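# Follow operating card steps 1 to 3, lever at HOLD

## Task

Carry out the first three steps shown on the operating card and finish with the lever set to HOLD. The task fails if the UNDER or OVER light turns on, or if any control is pushed or pulled with excessive force for too long. The console is loose on the table: letting it lift or tip visibly and then fall back costs credit. A step only counts if it stays done after the robot lets go, so release everything and move the gripper away at the end. Nothing may be knocked or placed off the table.

## Robot and tools

Robot: a single six-joint arm (UR7e style) with a two-finger parallel gripper. A flat block protrudes roughly 9 cm from the wrist 3 axis toward the gripper's -y side and rotates with the hand, so allow for it near the console. The fingers point along the gripper's +z axis and close along its x axis; the reported hand point sits midway between the pads, with fingertips 17.5 mm further out. The reference image called operating card, viewable with show_instructions, lists the steps.

Joint order, used in every row and every per-joint list: shoulder pan, shoulder lift, elbow, wrist 1, wrist 2, wrist 3. Stated ranges in radians: pan -3.142 to 3.142, lift -6.283 to 6.283, elbow 0.000 to 3.142, wrists 1-3 -6.283 to 6.283 (true ends may differ by 0.010).

Scene frame: origin on the table surface below the arm base, +z up, +y to the left when facing +x. Positions in metres, orientation as a wxyz quaternion, velocities in m/s and rad/s. The printed hand position may be somewhat off, especially when the arm is extended.

A row is always 9 numbers, each in [-1, 1], for the one arm: six joint values, then gripper position, gripper force_limit, gripper speed. Joint values are offsets, not targets: 1.0 equals 1.989 rad of change relative to the joint angles at the beginning of that action (not the previous row). Gripper position is absolute: +1 fully open (50 mm gap), pads meet near -0.65, and -1 means close until stopped by an object. force_limit maps -1/0/+1 to about 20/102/185 N per pad (actual grip may run ~17 % higher). speed maps -1/0/+1 to 20/85/150 mm/s of gap change.

execute_actions(actions): a list of up to 15 actions; each action is a table of up to 15 rows, one row per 1/30 s step, and a short table repeats its final row until 15 steps pass. An empty list just reports state and images. An action is rejected if it would drive a joint more than 0.010 rad beyond its range; if the first action fails that check, or any action is malformed, nothing in the call runs. A joint pushed past its real end stops there and the result may say "joint sent to its limit".

move(target, speed, blocking): target is one 9-number row; its joint values are offsets from the Joint positions in the most recent result that showed them. Every joint follows a path that finishes at the same moment, lasting 0.5 to 10 s (cut off at 10 s). speed is the top rate in rad/s of the joint with the largest travel, 0.01 to 2, default 0.5. Paths ignore obstacles, and faster moves strike harder; on this stiff arm, aiming even slightly beyond a contact can trip a fault. The result adds a move: line giving the ending (done, off_target, moving, held, fault), limits=held or limits=none, and the joint furthest from target. blocking=false returns after 0.5 s while motion continues; then use wait or stop before issuing more rows or moves.

wait(seconds): 0 to 10, lets time pass with the last command held; returns early if a running move ends. stop(): brakes a running move (needs stopping distance); fingers continue. zoom_image(camera, region): region [x0, y0, x1, y1] in pixels, at most 504x504, cameras cam_head_left, cam_head_right, cam_high, cam_low (896x504) and cam_wrist (616x616 fisheye). show_instructions and read_manual(section) move nothing. finished_scene(scene) ends the scene irreversibly; call it only once the job is complete and stable.

Motion limits: per control step each joint target is clamped to within 0.575 rad of its measured angle, and the whole target is scaled back if it would put the hand over 100 mm from where it is. Commands lag about 0.17 s. Large moves may arrive short; send the remainder next. "Joint targets" shows what joints are currently being driven to; "joint command not followed" means the clearance check altered targets.

Gripping: command -1 and hold it; object_status 2 confirms a closed grip on something. 0 moving, 1 blocked while opening, 3 reached requested position or pads closed (likely empty). Changing position by 0.01 or more is needed before new force_limit or speed apply; to lighten a grip, open first. Opening in mm is about (250 - position_measured) x 0.202. Turning only wrist 3 swings the hand point on a 25 mm circle.

Readings: Wrist force and Wrist torque are in the hand's own x y z axes, include contact, held weight and inertia, have a few newtons of offset and noise, and saturate near 50 N per axis; "no reading" is normal at start. Step readings list joint angles at some steps, with HELD where rows were restrained.

Hazards: a contact torque at a joint's load limit (139 N m for the first three joints, 26 N m for wrists) or any external force of 150 N halts the arm for 10 s and cancels the rest of the call. Holding loads heats motors; MOTOR HOT appears at 70 °C and at 85 °C an OVER-TEMPERATURE FAULT brakes the arm for a long time. Approach controls gently, press briefly and only as much as needed, never lift or tip the unsecured console, avoid knocking objects off the table, and watch the UNDER and OVER lights while adjusting.

Each tool is called after "Request:" by a JSON object that holds its "name" and its "arguments".

Reference images:

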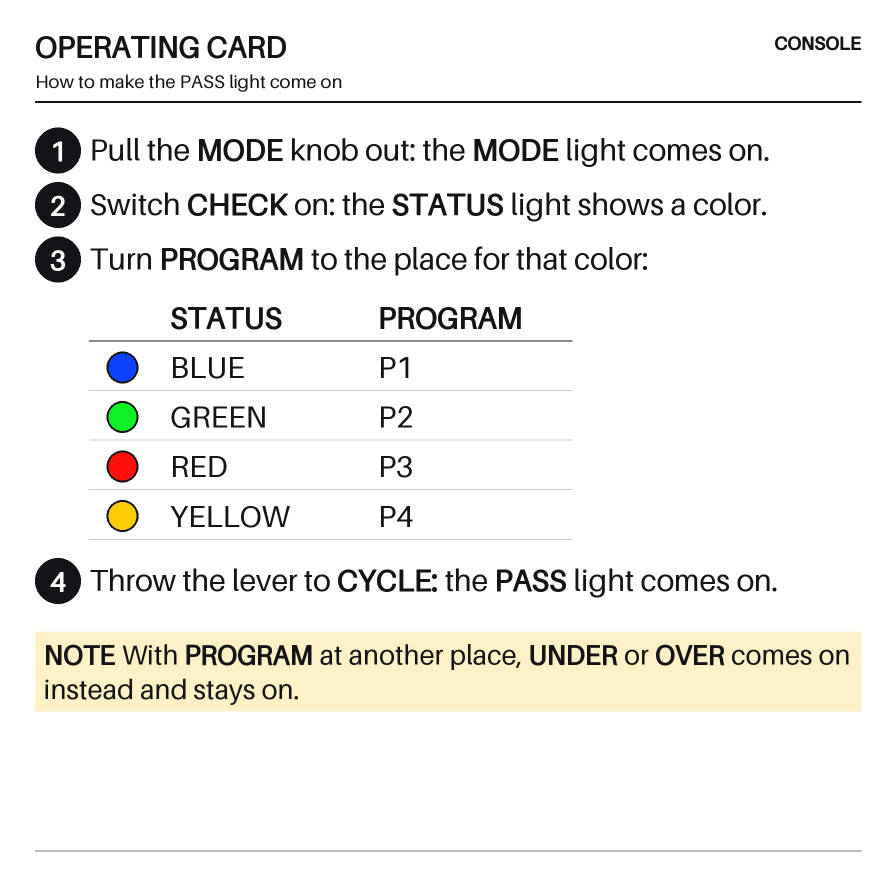

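## Session

Request:
{"name": "execute_actions", "arguments": {"actions": []}}

Scene clock: 0.00 s.
end_effector_position=(+0.3510, +0.2768, +0.2786) position_measured=3 object_status=3 end_effector_quat_wxyz=(+0.236, +0.686, +0.413, -0.551) end_effector_velocity=(-0.001, +0.001, -0.000) end_effector_angular_velocity=(+0.000, -0.001, -0.001)
Joint names: [shoulder pan, shoulder lift, elbow, wrist 1, wrist 2, wrist 3]
Joint positions: [ 0.851 -0.831  1.327 -0.86  -2.091  2.093]
Joint velocities: [ 0.001  0.001  0.    -0.002  0.001  0.001]
Motor temperatures (°C, as the motors report them): [28 30 32 38 35 38]
Wrist force (N, on the end effector, along its own x y z axes, offset not removed): no reading
Wrist torque (N m, same axes, about the end effector's origin, offset not removed): no reading
Joint targets: [0.851 -0.831 1.327 -0.860 -2.091 2.093]

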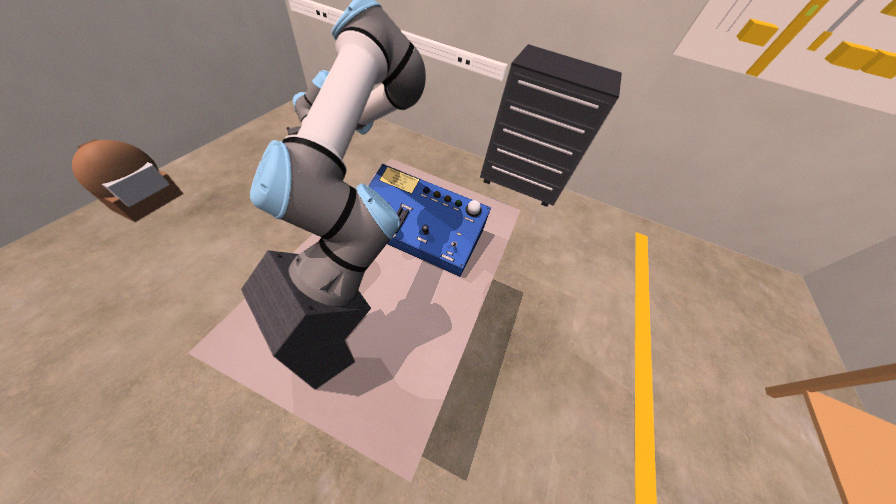

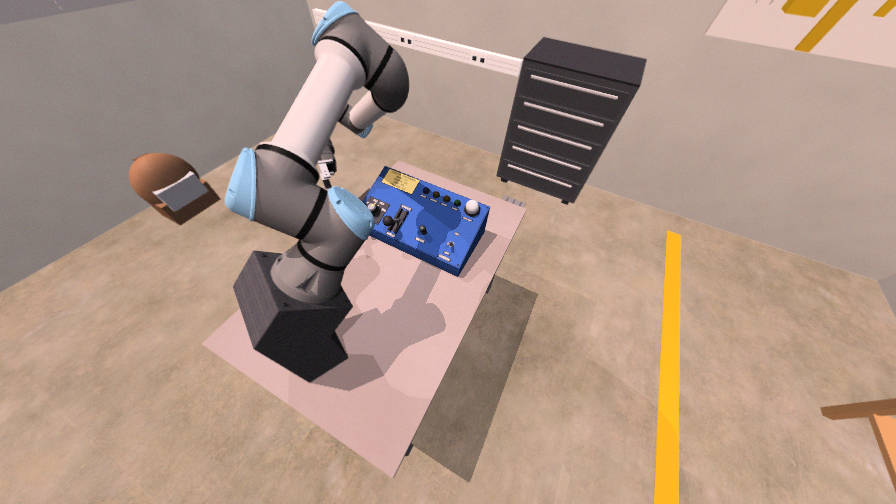

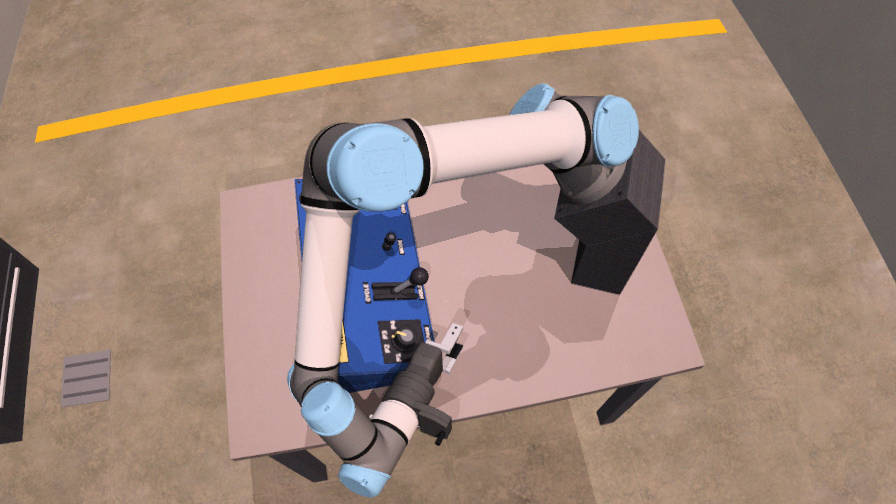

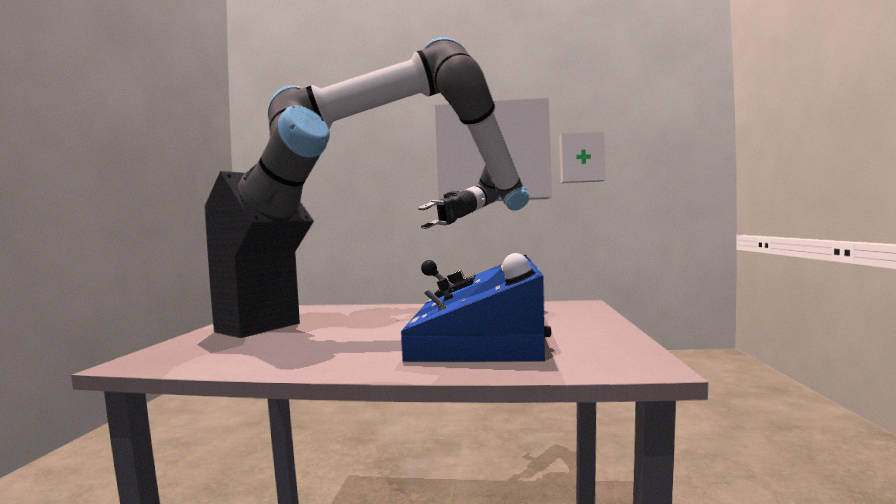

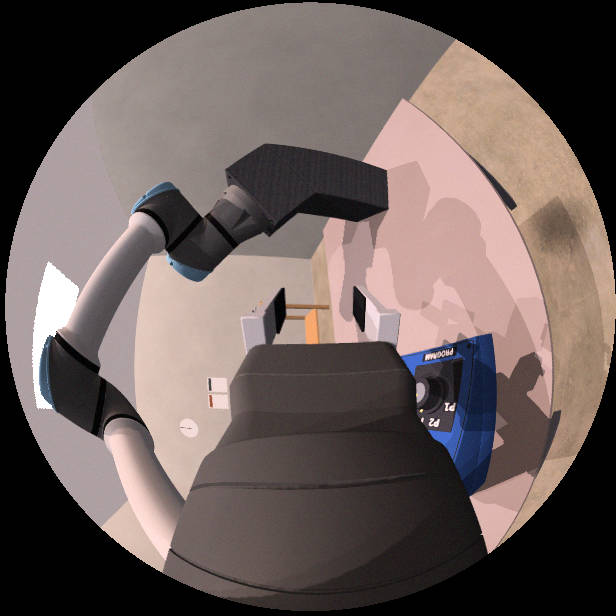

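Request:
{"name": "zoom_image", "arguments": {"camera": "cam_head_right", "region": [350, 150, 510, 290]}}

Request:
{"name": "zoom_image", "arguments": {"camera": "cam_high", "region": [280, 170, 480, 400]}}

Request:
{"name": "zoom_image", "arguments": {"camera": "cam_low", "region": [390, 240, 570, 370]}}

Request:
{"name": "zoom_image", "arguments": {"camera": "cam_head_left", "region": [350, 150, 510, 290]}}

Region (350, 150, 510, 290) of cam_head_right's 896x504 image, scaled by 3.150, with more detail than that image has; it fills the top 441 rows of this view, and the rest is white.

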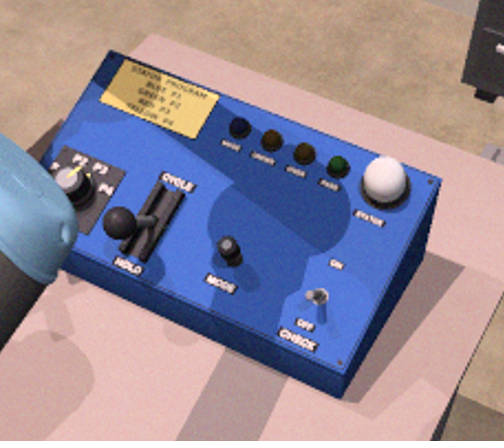

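Region (280, 170, 480, 400) of cam_high's 896x504 image, scaled by 2.191, with more detail than that image has; it fills the left 438 columns of this view, and the rest is white.

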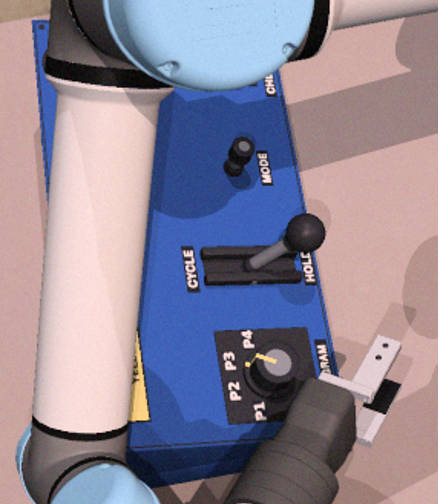

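Region (390, 240, 570, 370) of cam_low's 896x504 image, scaled by 2.800, with more detail than that image has.

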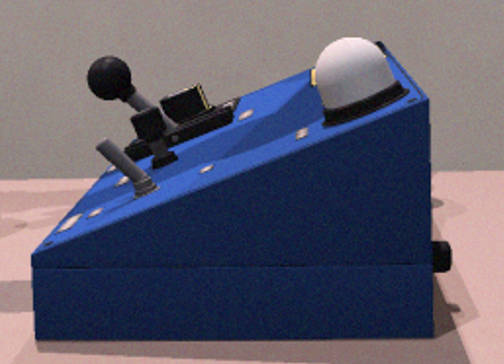

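Region (350, 150, 510, 290) of cam_head_left's 896x504 image, scaled by 3.150, with more detail than that image has; it fills the top 441 rows of this view, and the rest is white.

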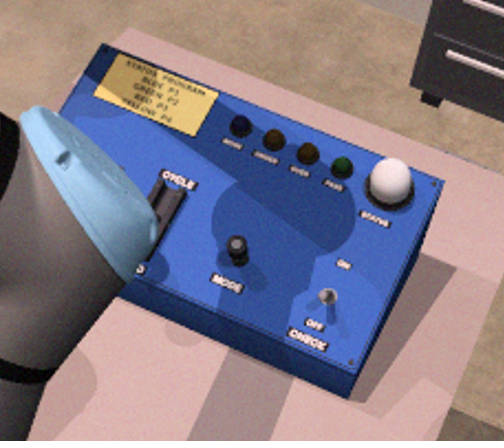

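Request:
{"name": "move", "arguments": {"target": [-0.272,-0.5375,0.338,-0.523,0.126,0.151,1,0,0], "speed": 0.9}}

Scene clock: 121.87 s.
end_effector_position=(+0.5181, +0.0780, +0.3129) position_measured=3 object_status=3 end_effector_quat_wxyz=(+0.027, +0.914, -0.329, -0.236) end_effector_velocity=(+0.000, -0.000, -0.000) end_effector_angular_velocity=(-0.001, -0.001, -0.001)
Joint names: [shoulder pan, shoulder lift, elbow, wrist 1, wrist 2, wrist 3]
Joint positions: [ 0.31  -1.9    1.999 -1.9   -1.841  2.393]
Joint velocities: [-0.    -0.     0.    -0.001 -0.001  0.001]
Motor temperatures (°C, as the motors report them): [28 30 32 38 35 38]
Wrist force (N, on the end effector, along its own x y z axes, offset not removed): [-2.4 -1.3 -1.0]
Wrist torque (N m, same axes, about the end effector's origin, offset not removed): [-0.03 0.45 -0.05]
Joint targets: [0.310 -1.900 2.000 -1.900 -1.841 2.393]
move: done; limits=none; farthest joint: the shoulder pan, 0.000 radians from its target (0.540 radians at the start)
camera_calibration (this result's frames):
cam_wrist: T_world_to_cam=[[0.640236, -0.645, -0.41722, -0.143166], [-0.452051, -0.755477, 0.474242, 0.141342], [-0.621086, -0.115021, -0.775256, 0.717246], [0, 0, 0, 1]] pos_world=[0.601026, 0.096937, 0.429287]

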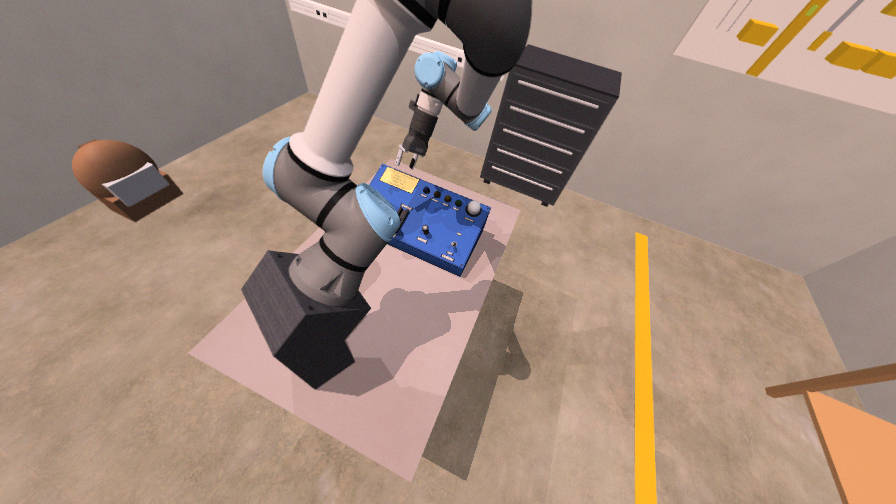

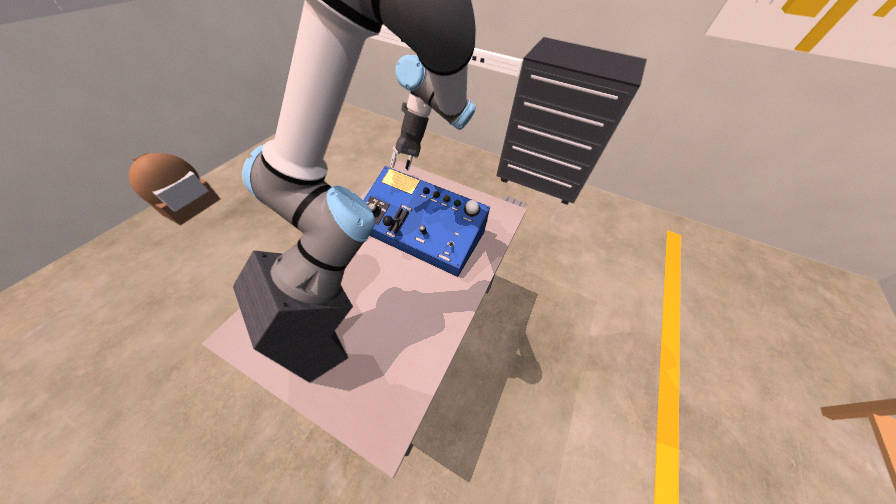

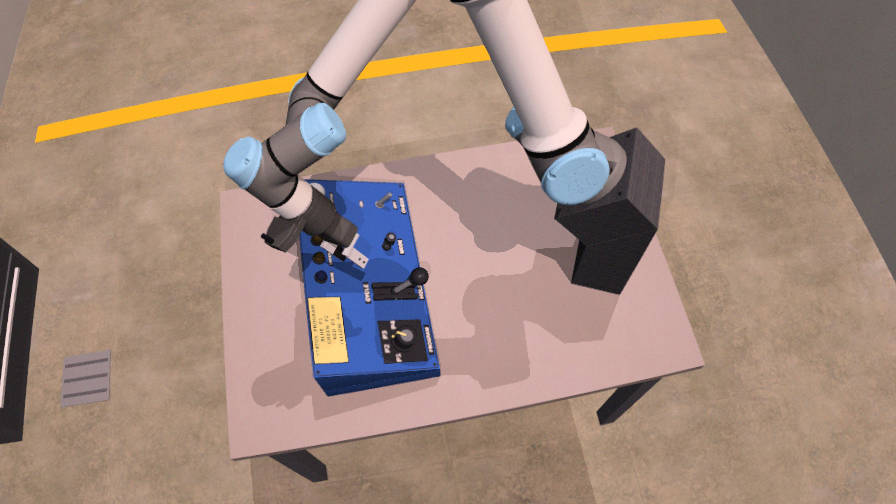

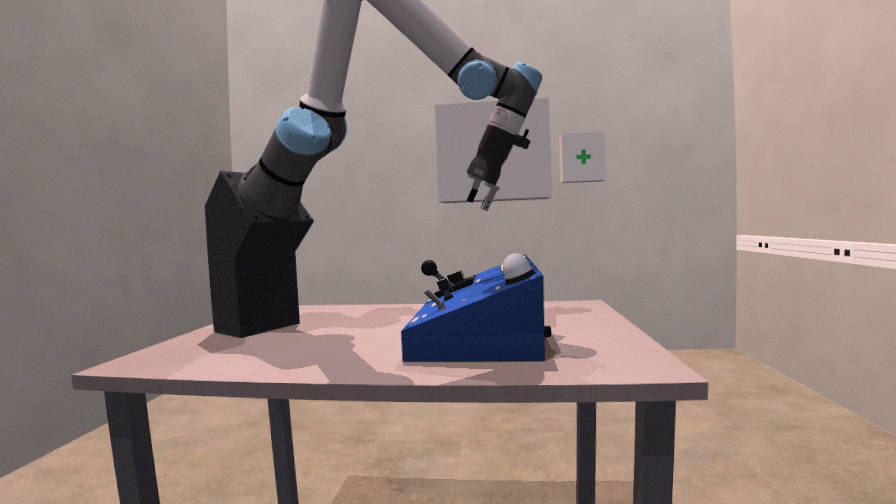

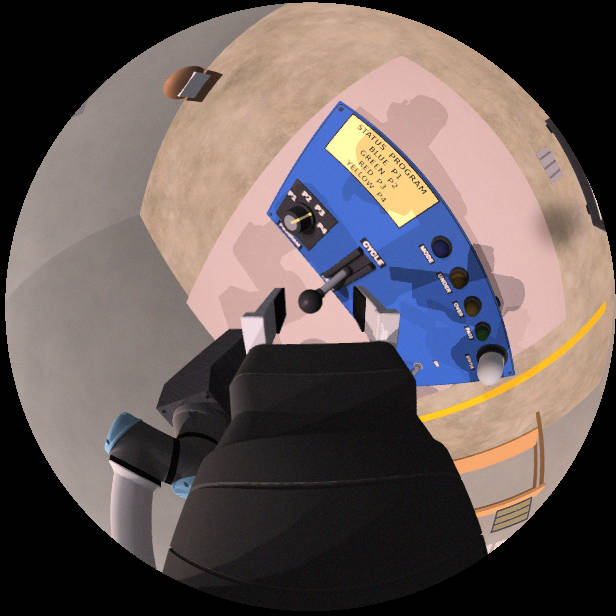

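Request:
{"name": "move", "arguments": {"target": [-0.276,-0.0362,0.3544,-0.6078,0.1247,0.155,1,0,0], "speed": 0.9}}

Scene clock: 136.50 s.
end_effector_position=(+0.4400, -0.0495, +0.1805) position_measured=3 object_status=3 end_effector_quat_wxyz=(+0.000, +0.708, -0.706, -0.000) end_effector_velocity=(-0.001, -0.000, -0.000) end_effector_angular_velocity=(-0.000, +0.002, -0.001)
Joint names: [shoulder pan, shoulder lift, elbow, wrist 1, wrist 2, wrist 3]
Joint positions: [-0.239 -1.972  2.704 -3.109 -1.593  2.702]
Joint velocities: [-0.001 -0.     0.002 -0.    -0.001  0.001]
Motor temperatures (°C, as the motors report them): [28 30 32 38 35 38]
Wrist force (N, on the end effector, along its own x y z axes, offset not removed): [0.1 1.0 1.2]
Wrist torque (N m, same axes, about the end effector's origin, offset not removed): [0.24 0.07 -0.03]
Joint targets: [-0.239 -1.972 2.704 -3.109 -1.593 2.702]
move: done; limits=none; farthest joint: the shoulder pan, 0.000 radians from its target (0.548 radians at the start)
camera_calibration (this result's frames):
cam_wrist: T_world_to_cam=[[-0.0397009, -0.999111, -0.0141802, -0.0216991], [-0.953612, 0.0336472, 0.299151, 0.363864], [-0.298408, 0.025399, -0.9541, 0.448676], [0, 0, 0, 1]] pos_world=[0.480012, -0.0453187, 0.318924]

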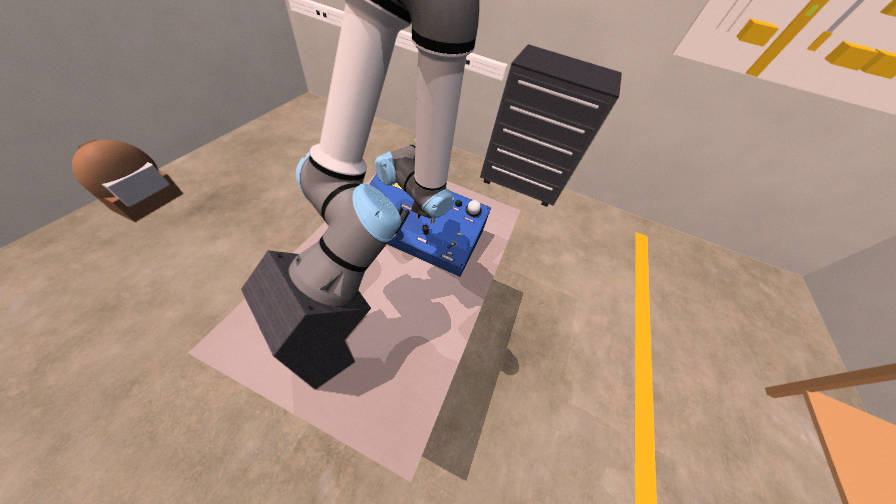

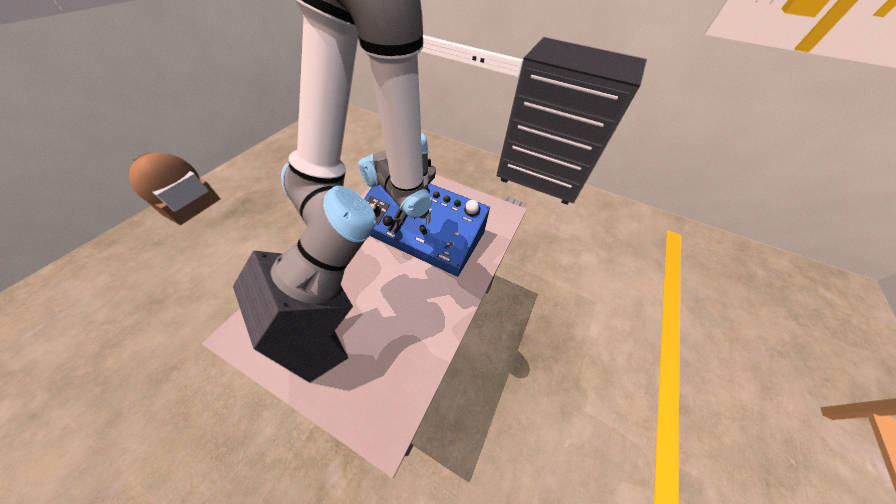

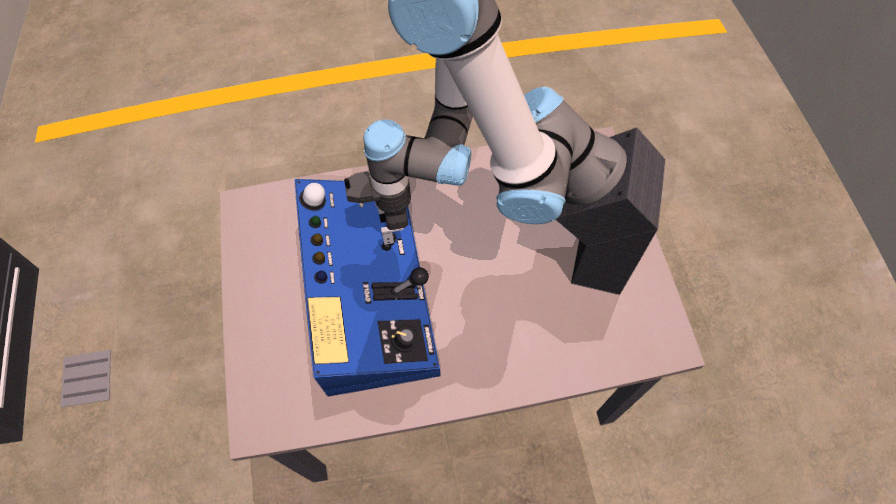

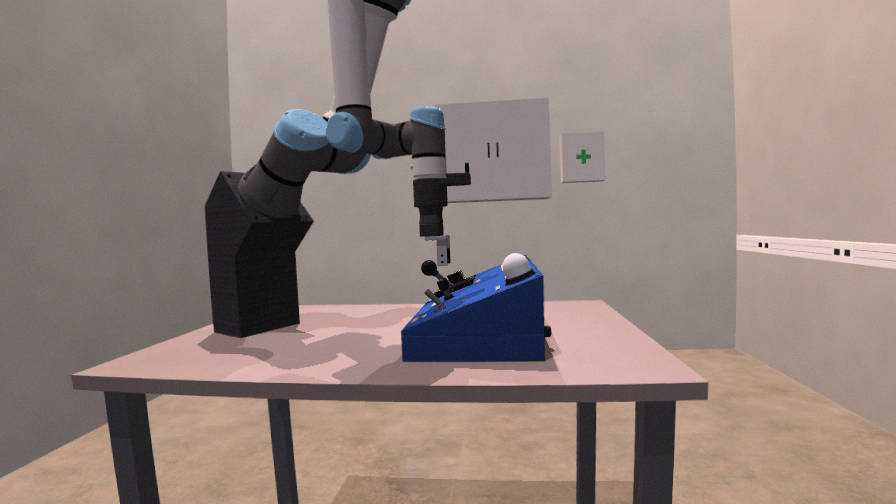

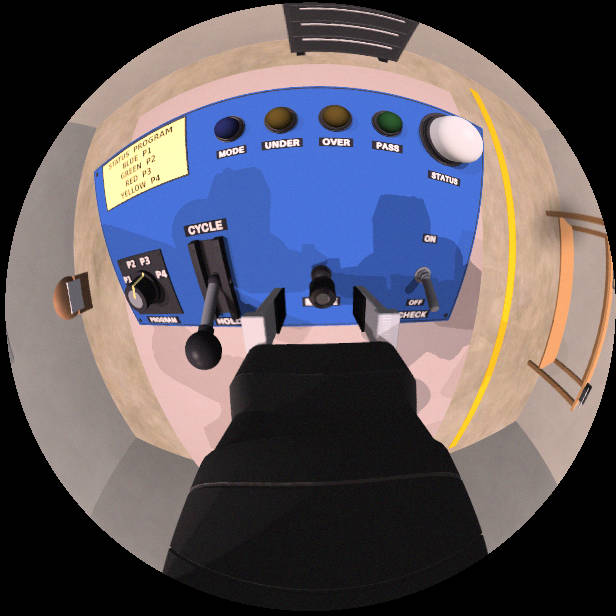

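IK is accurate.

Request:
{"name": "zoom_image", "arguments": {"camera": "cam_low", "region": [400, 220, 500, 320]}}

Request:
{"name": "zoom_image", "arguments": {"camera": "cam_wrist", "region": [230, 230, 470, 360]}}

Region (400, 220, 500, 320) of cam_low's 896x504 image, scaled by 5.040, with more detail than that image has.

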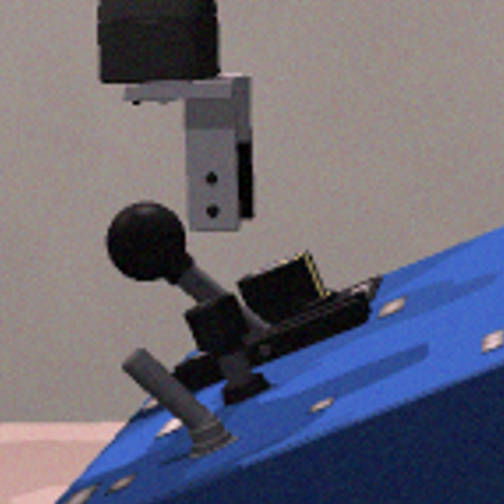

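Region (230, 230, 470, 360) of cam_wrist's 616x616 image, scaled by 2.100, with more detail than that image has; it fills the top 273 rows of this view, and the rest is white.

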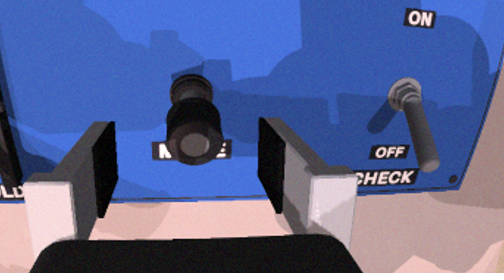

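Request:
{"name": "move", "arguments": {"target": [-0.0126,0.1597,-0.0079,-0.1521,0.009,-0.0085,0.6,0,0], "speed": 0.4}}

Request:
{"name": "zoom_image", "arguments": {"camera": "cam_low", "region": [400, 220, 500, 320]}}

Request:
{"name": "zoom_image", "arguments": {"camera": "cam_wrist", "region": [230, 230, 470, 360]}}

Scene clock: 157.40 s.
end_effector_position=(+0.4370, -0.0532, +0.1203) position_measured=63 object_status=3 end_effector_quat_wxyz=(+0.000, +0.708, -0.706, -0.000) end_effector_velocity=(-0.001, -0.000, -0.000) end_effector_angular_velocity=(-0.000, +0.003, -0.000)
Joint names: [shoulder pan, shoulder lift, elbow, wrist 1, wrist 2, wrist 3]
Joint positions: [-0.264 -1.655  2.688 -3.411 -1.575  2.685]
Joint velocities: [-0.     0.001  0.     0.001 -0.001 -0.   ]
Motor temperatures (°C, as the motors report them): [28 30 32 38 35 38]
Wrist force (N, on the end effector, along its own x y z axes, offset not removed): [-0.2 1.5 0.4]
Wrist torque (N m, same axes, about the end effector's origin, offset not removed): [0.38 0.06 -0.13]
Joint targets: [-0.264 -1.655 2.688 -3.411 -1.575 2.685]
move: done; limits=none; farthest joint: the shoulder pan, 0.000 radians from its target (0.025 radians at the start)
camera_calibration (this result's frames):
cam_wrist: T_world_to_cam=[[-0.0401379, -0.999098, -0.0138559, -0.0262443], [-0.953678, 0.0341681, 0.298882, 0.379207], [-0.298139, 0.0252106, -0.954189, 0.390255], [0, 0, 0, 1]] pos_world=[0.476938, -0.049016, 0.258676]

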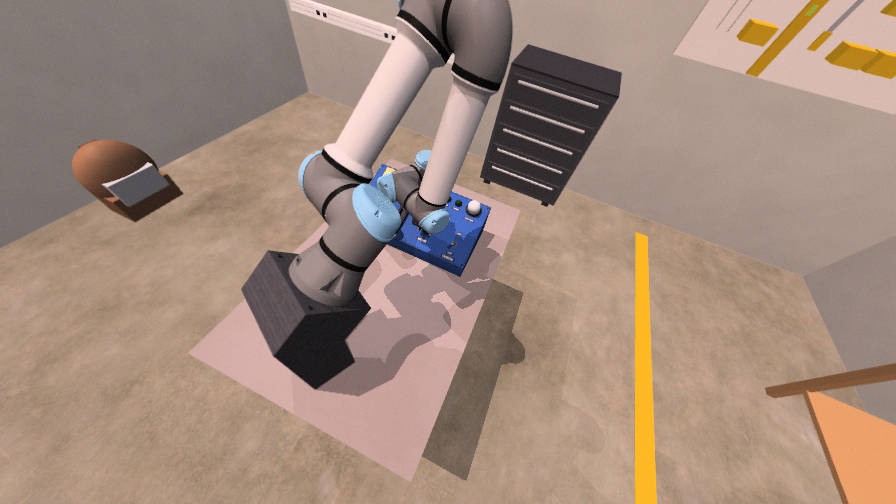

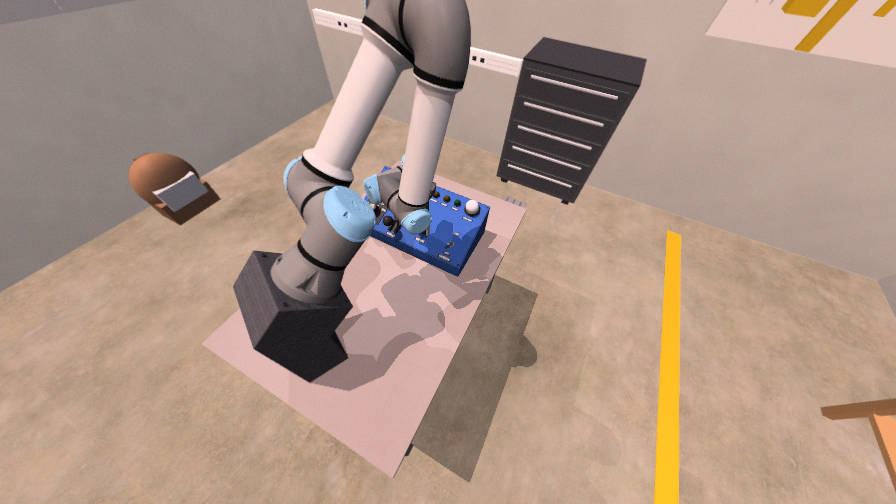

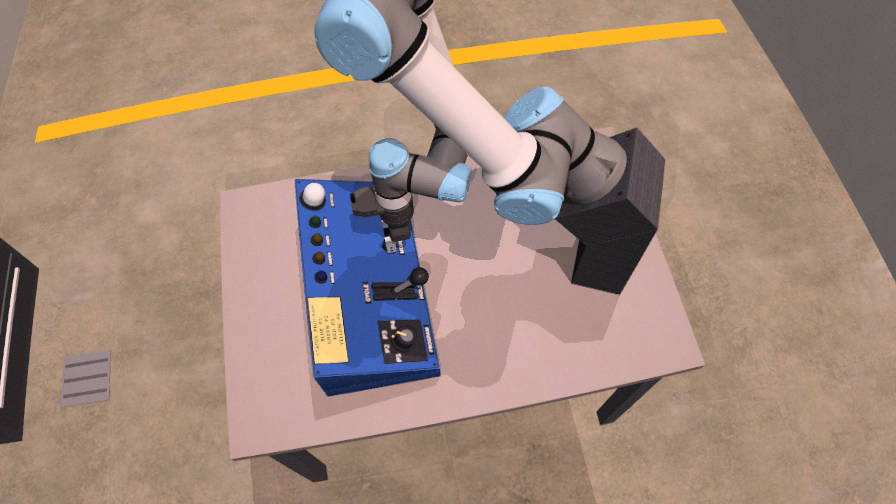

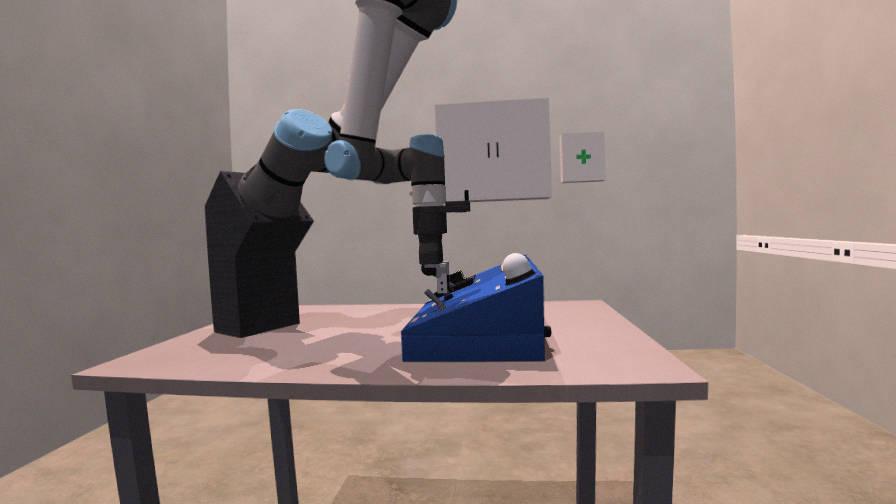

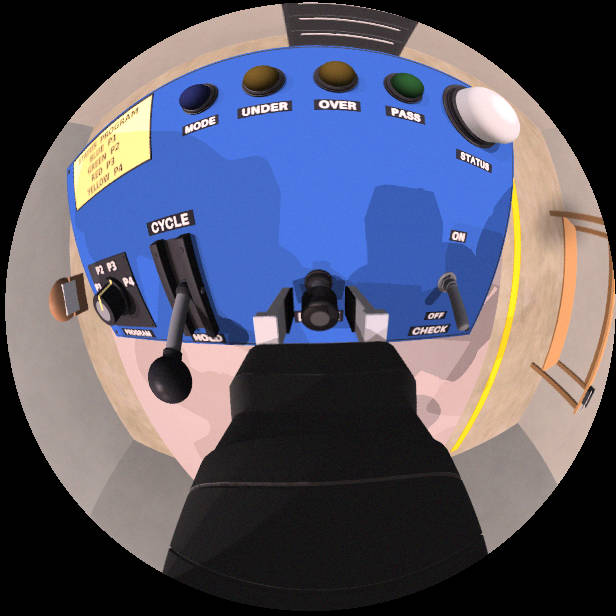

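Region (400, 220, 500, 320) of cam_low's 896x504 image, scaled by 5.040, with more detail than that image has.

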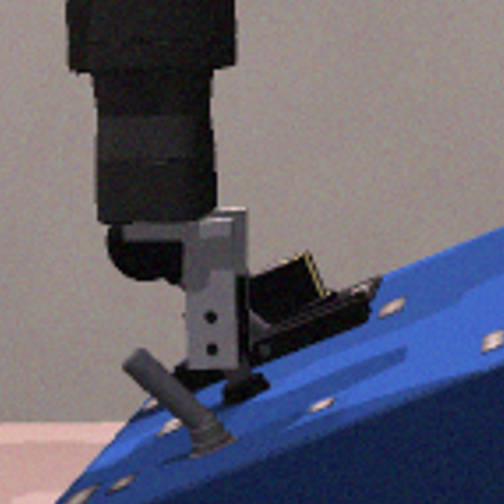

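Region (230, 230, 470, 360) of cam_wrist's 616x616 image, scaled by 2.100, with more detail than that image has; it fills the top 273 rows of this view, and the rest is white.

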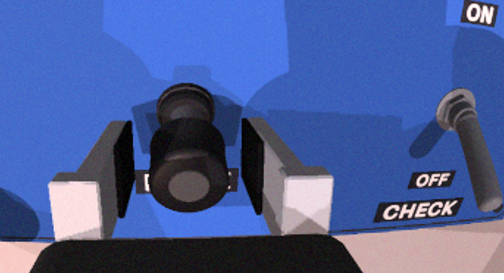

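Request:
{"name": "execute_actions", "arguments": {"actions": [[[0,0,0,0,0,0,-1,-0.7,0]],[[0,0,0,0,0,0,-1,-0.7,0],[0,0,0,0,0,0,-1,-0.7,0],[-0.0003,-0.0023,0.0008,0.0015,0.0002,-0.0002,-1,-0.7,0],[-0.0005,-0.0035,0.0013,0.0022,0.0003,-0.0003,-1,-0.7,0],[-0.0006,-0.0047,0.0017,0.003,0.0005,-0.0004,-1,-0.7,0],[-0.0008,-0.0058,0.0021,0.0037,0.0006,-0.0005,-1,-0.7,0],[-0.001,-0.007,0.0026,0.0045,0.0007,-0.0007,-1,-0.7,0],[-0.0013,-0.0094,0.0034,0.006,0.0009,-0.0009,-1,-0.7,0],[-0.0016,-0.0117,0.0043,0.0075,0.0011,-0.0011,-1,-0.7,0]]]}}

Scene clock: 169.40 s.
end_effector_position=(+0.4352, -0.0531, +0.1247) position_measured=130 object_status=2 end_effector_quat_wxyz=(+0.000, +0.708, -0.706, -0.000) end_effector_velocity=(-0.001, +0.001, +0.002) end_effector_angular_velocity=(+0.001, +0.000, +0.000)
Joint names: [shoulder pan, shoulder lift, elbow, wrist 1, wrist 2, wrist 3]
Joint positions: [-0.267 -1.677  2.697 -3.397 -1.573  2.683]
Joint velocities: [-0.001 -0.012  0.005  0.008  0.002 -0.001]
Motor temperatures (°C, as the motors report them): [28 30 32 38 35 38]
Wrist force (N, on the end effector, along its own x y z axes, offset not removed): [-3.3 -4.6 6.8]
Wrist torque (N m, same axes, about the end effector's origin, offset not removed): [0.10 0.24 -0.15]
Joint targets: [-0.267 -1.678 2.697 -3.396 -1.573 2.683]
Step readings (joint positions; steps 1 to 15: 1st action; 16 to 30: 2nd action):
0: [-0.264 -1.655 2.688 -3.411 -1.575 2.685]
1: [-0.264 -1.655 2.688 -3.411 -1.575 2.685]
2: [-0.264 -1.655 2.688 -3.411 -1.575 2.685]
4: [-0.264 -1.655 2.688 -3.411 -1.575 2.685]
8: [-0.264 -1.655 2.688 -3.411 -1.575 2.685]
15: [-0.264 -1.655 2.688 -3.411 -1.575 2.685]
16: [-0.264 -1.655 2.688 -3.411 -1.575 2.685]
17: [-0.264 -1.655 2.688 -3.411 -1.575 2.685]
19: [-0.264 -1.656 2.689 -3.410 -1.575 2.685]
23: [-0.265 -1.664 2.692 -3.405 -1.574 2.684]
30: Joint positions above
camera_calibration (this result's frames):
cam_wrist: T_world_to_cam=[[-0.0401517, -0.999097, -0.0139161, -0.0261931], [-0.953625, 0.0341588, 0.299053, 0.376185], [-0.298308, 0.0252782, -0.954135, 0.394012], [0, 0, 0, 1]] pos_world=[0.475225, -0.0489794, 0.263077]

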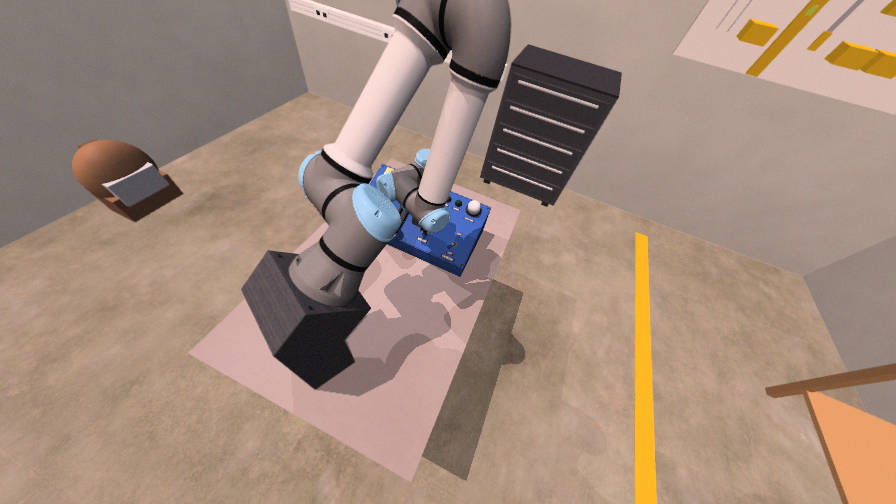

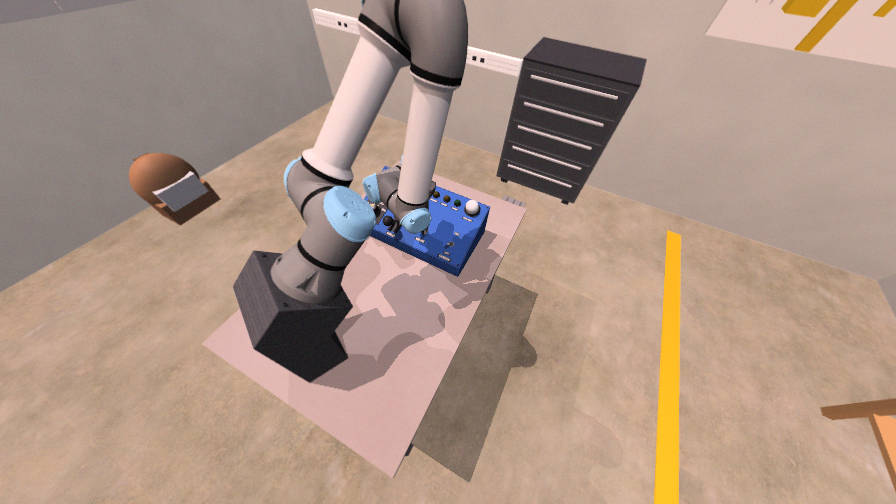

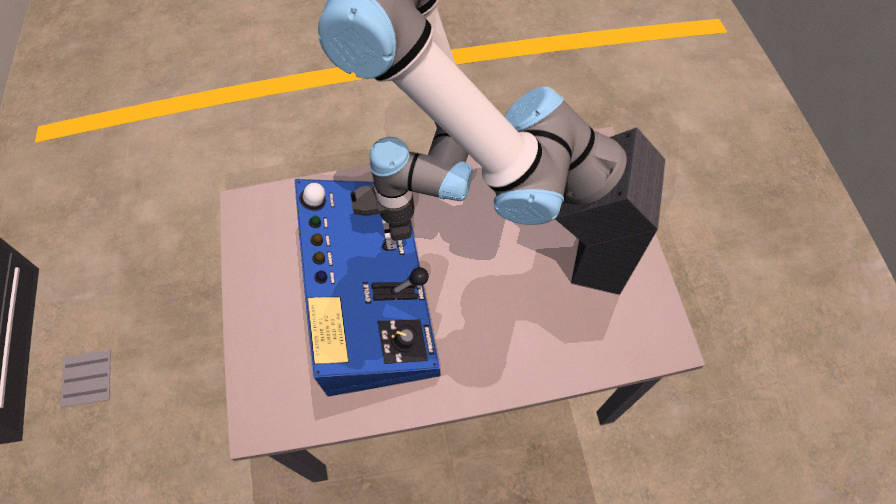

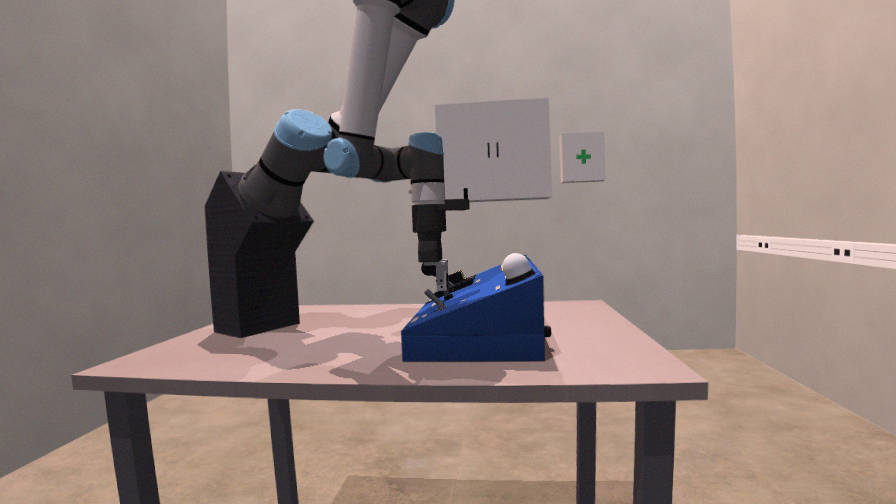

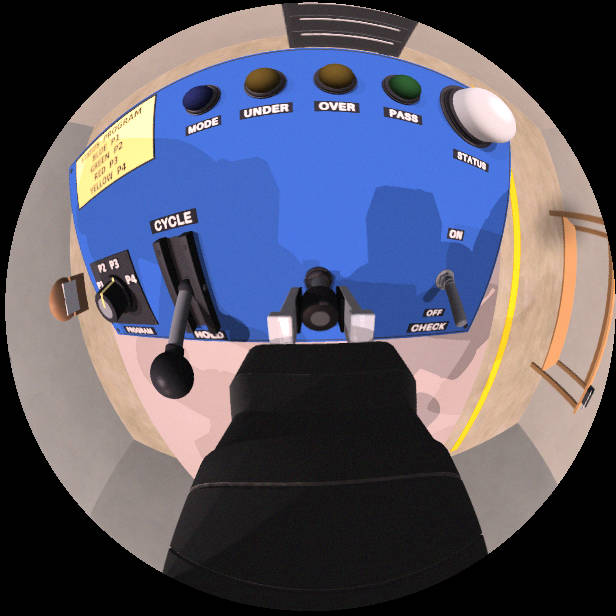

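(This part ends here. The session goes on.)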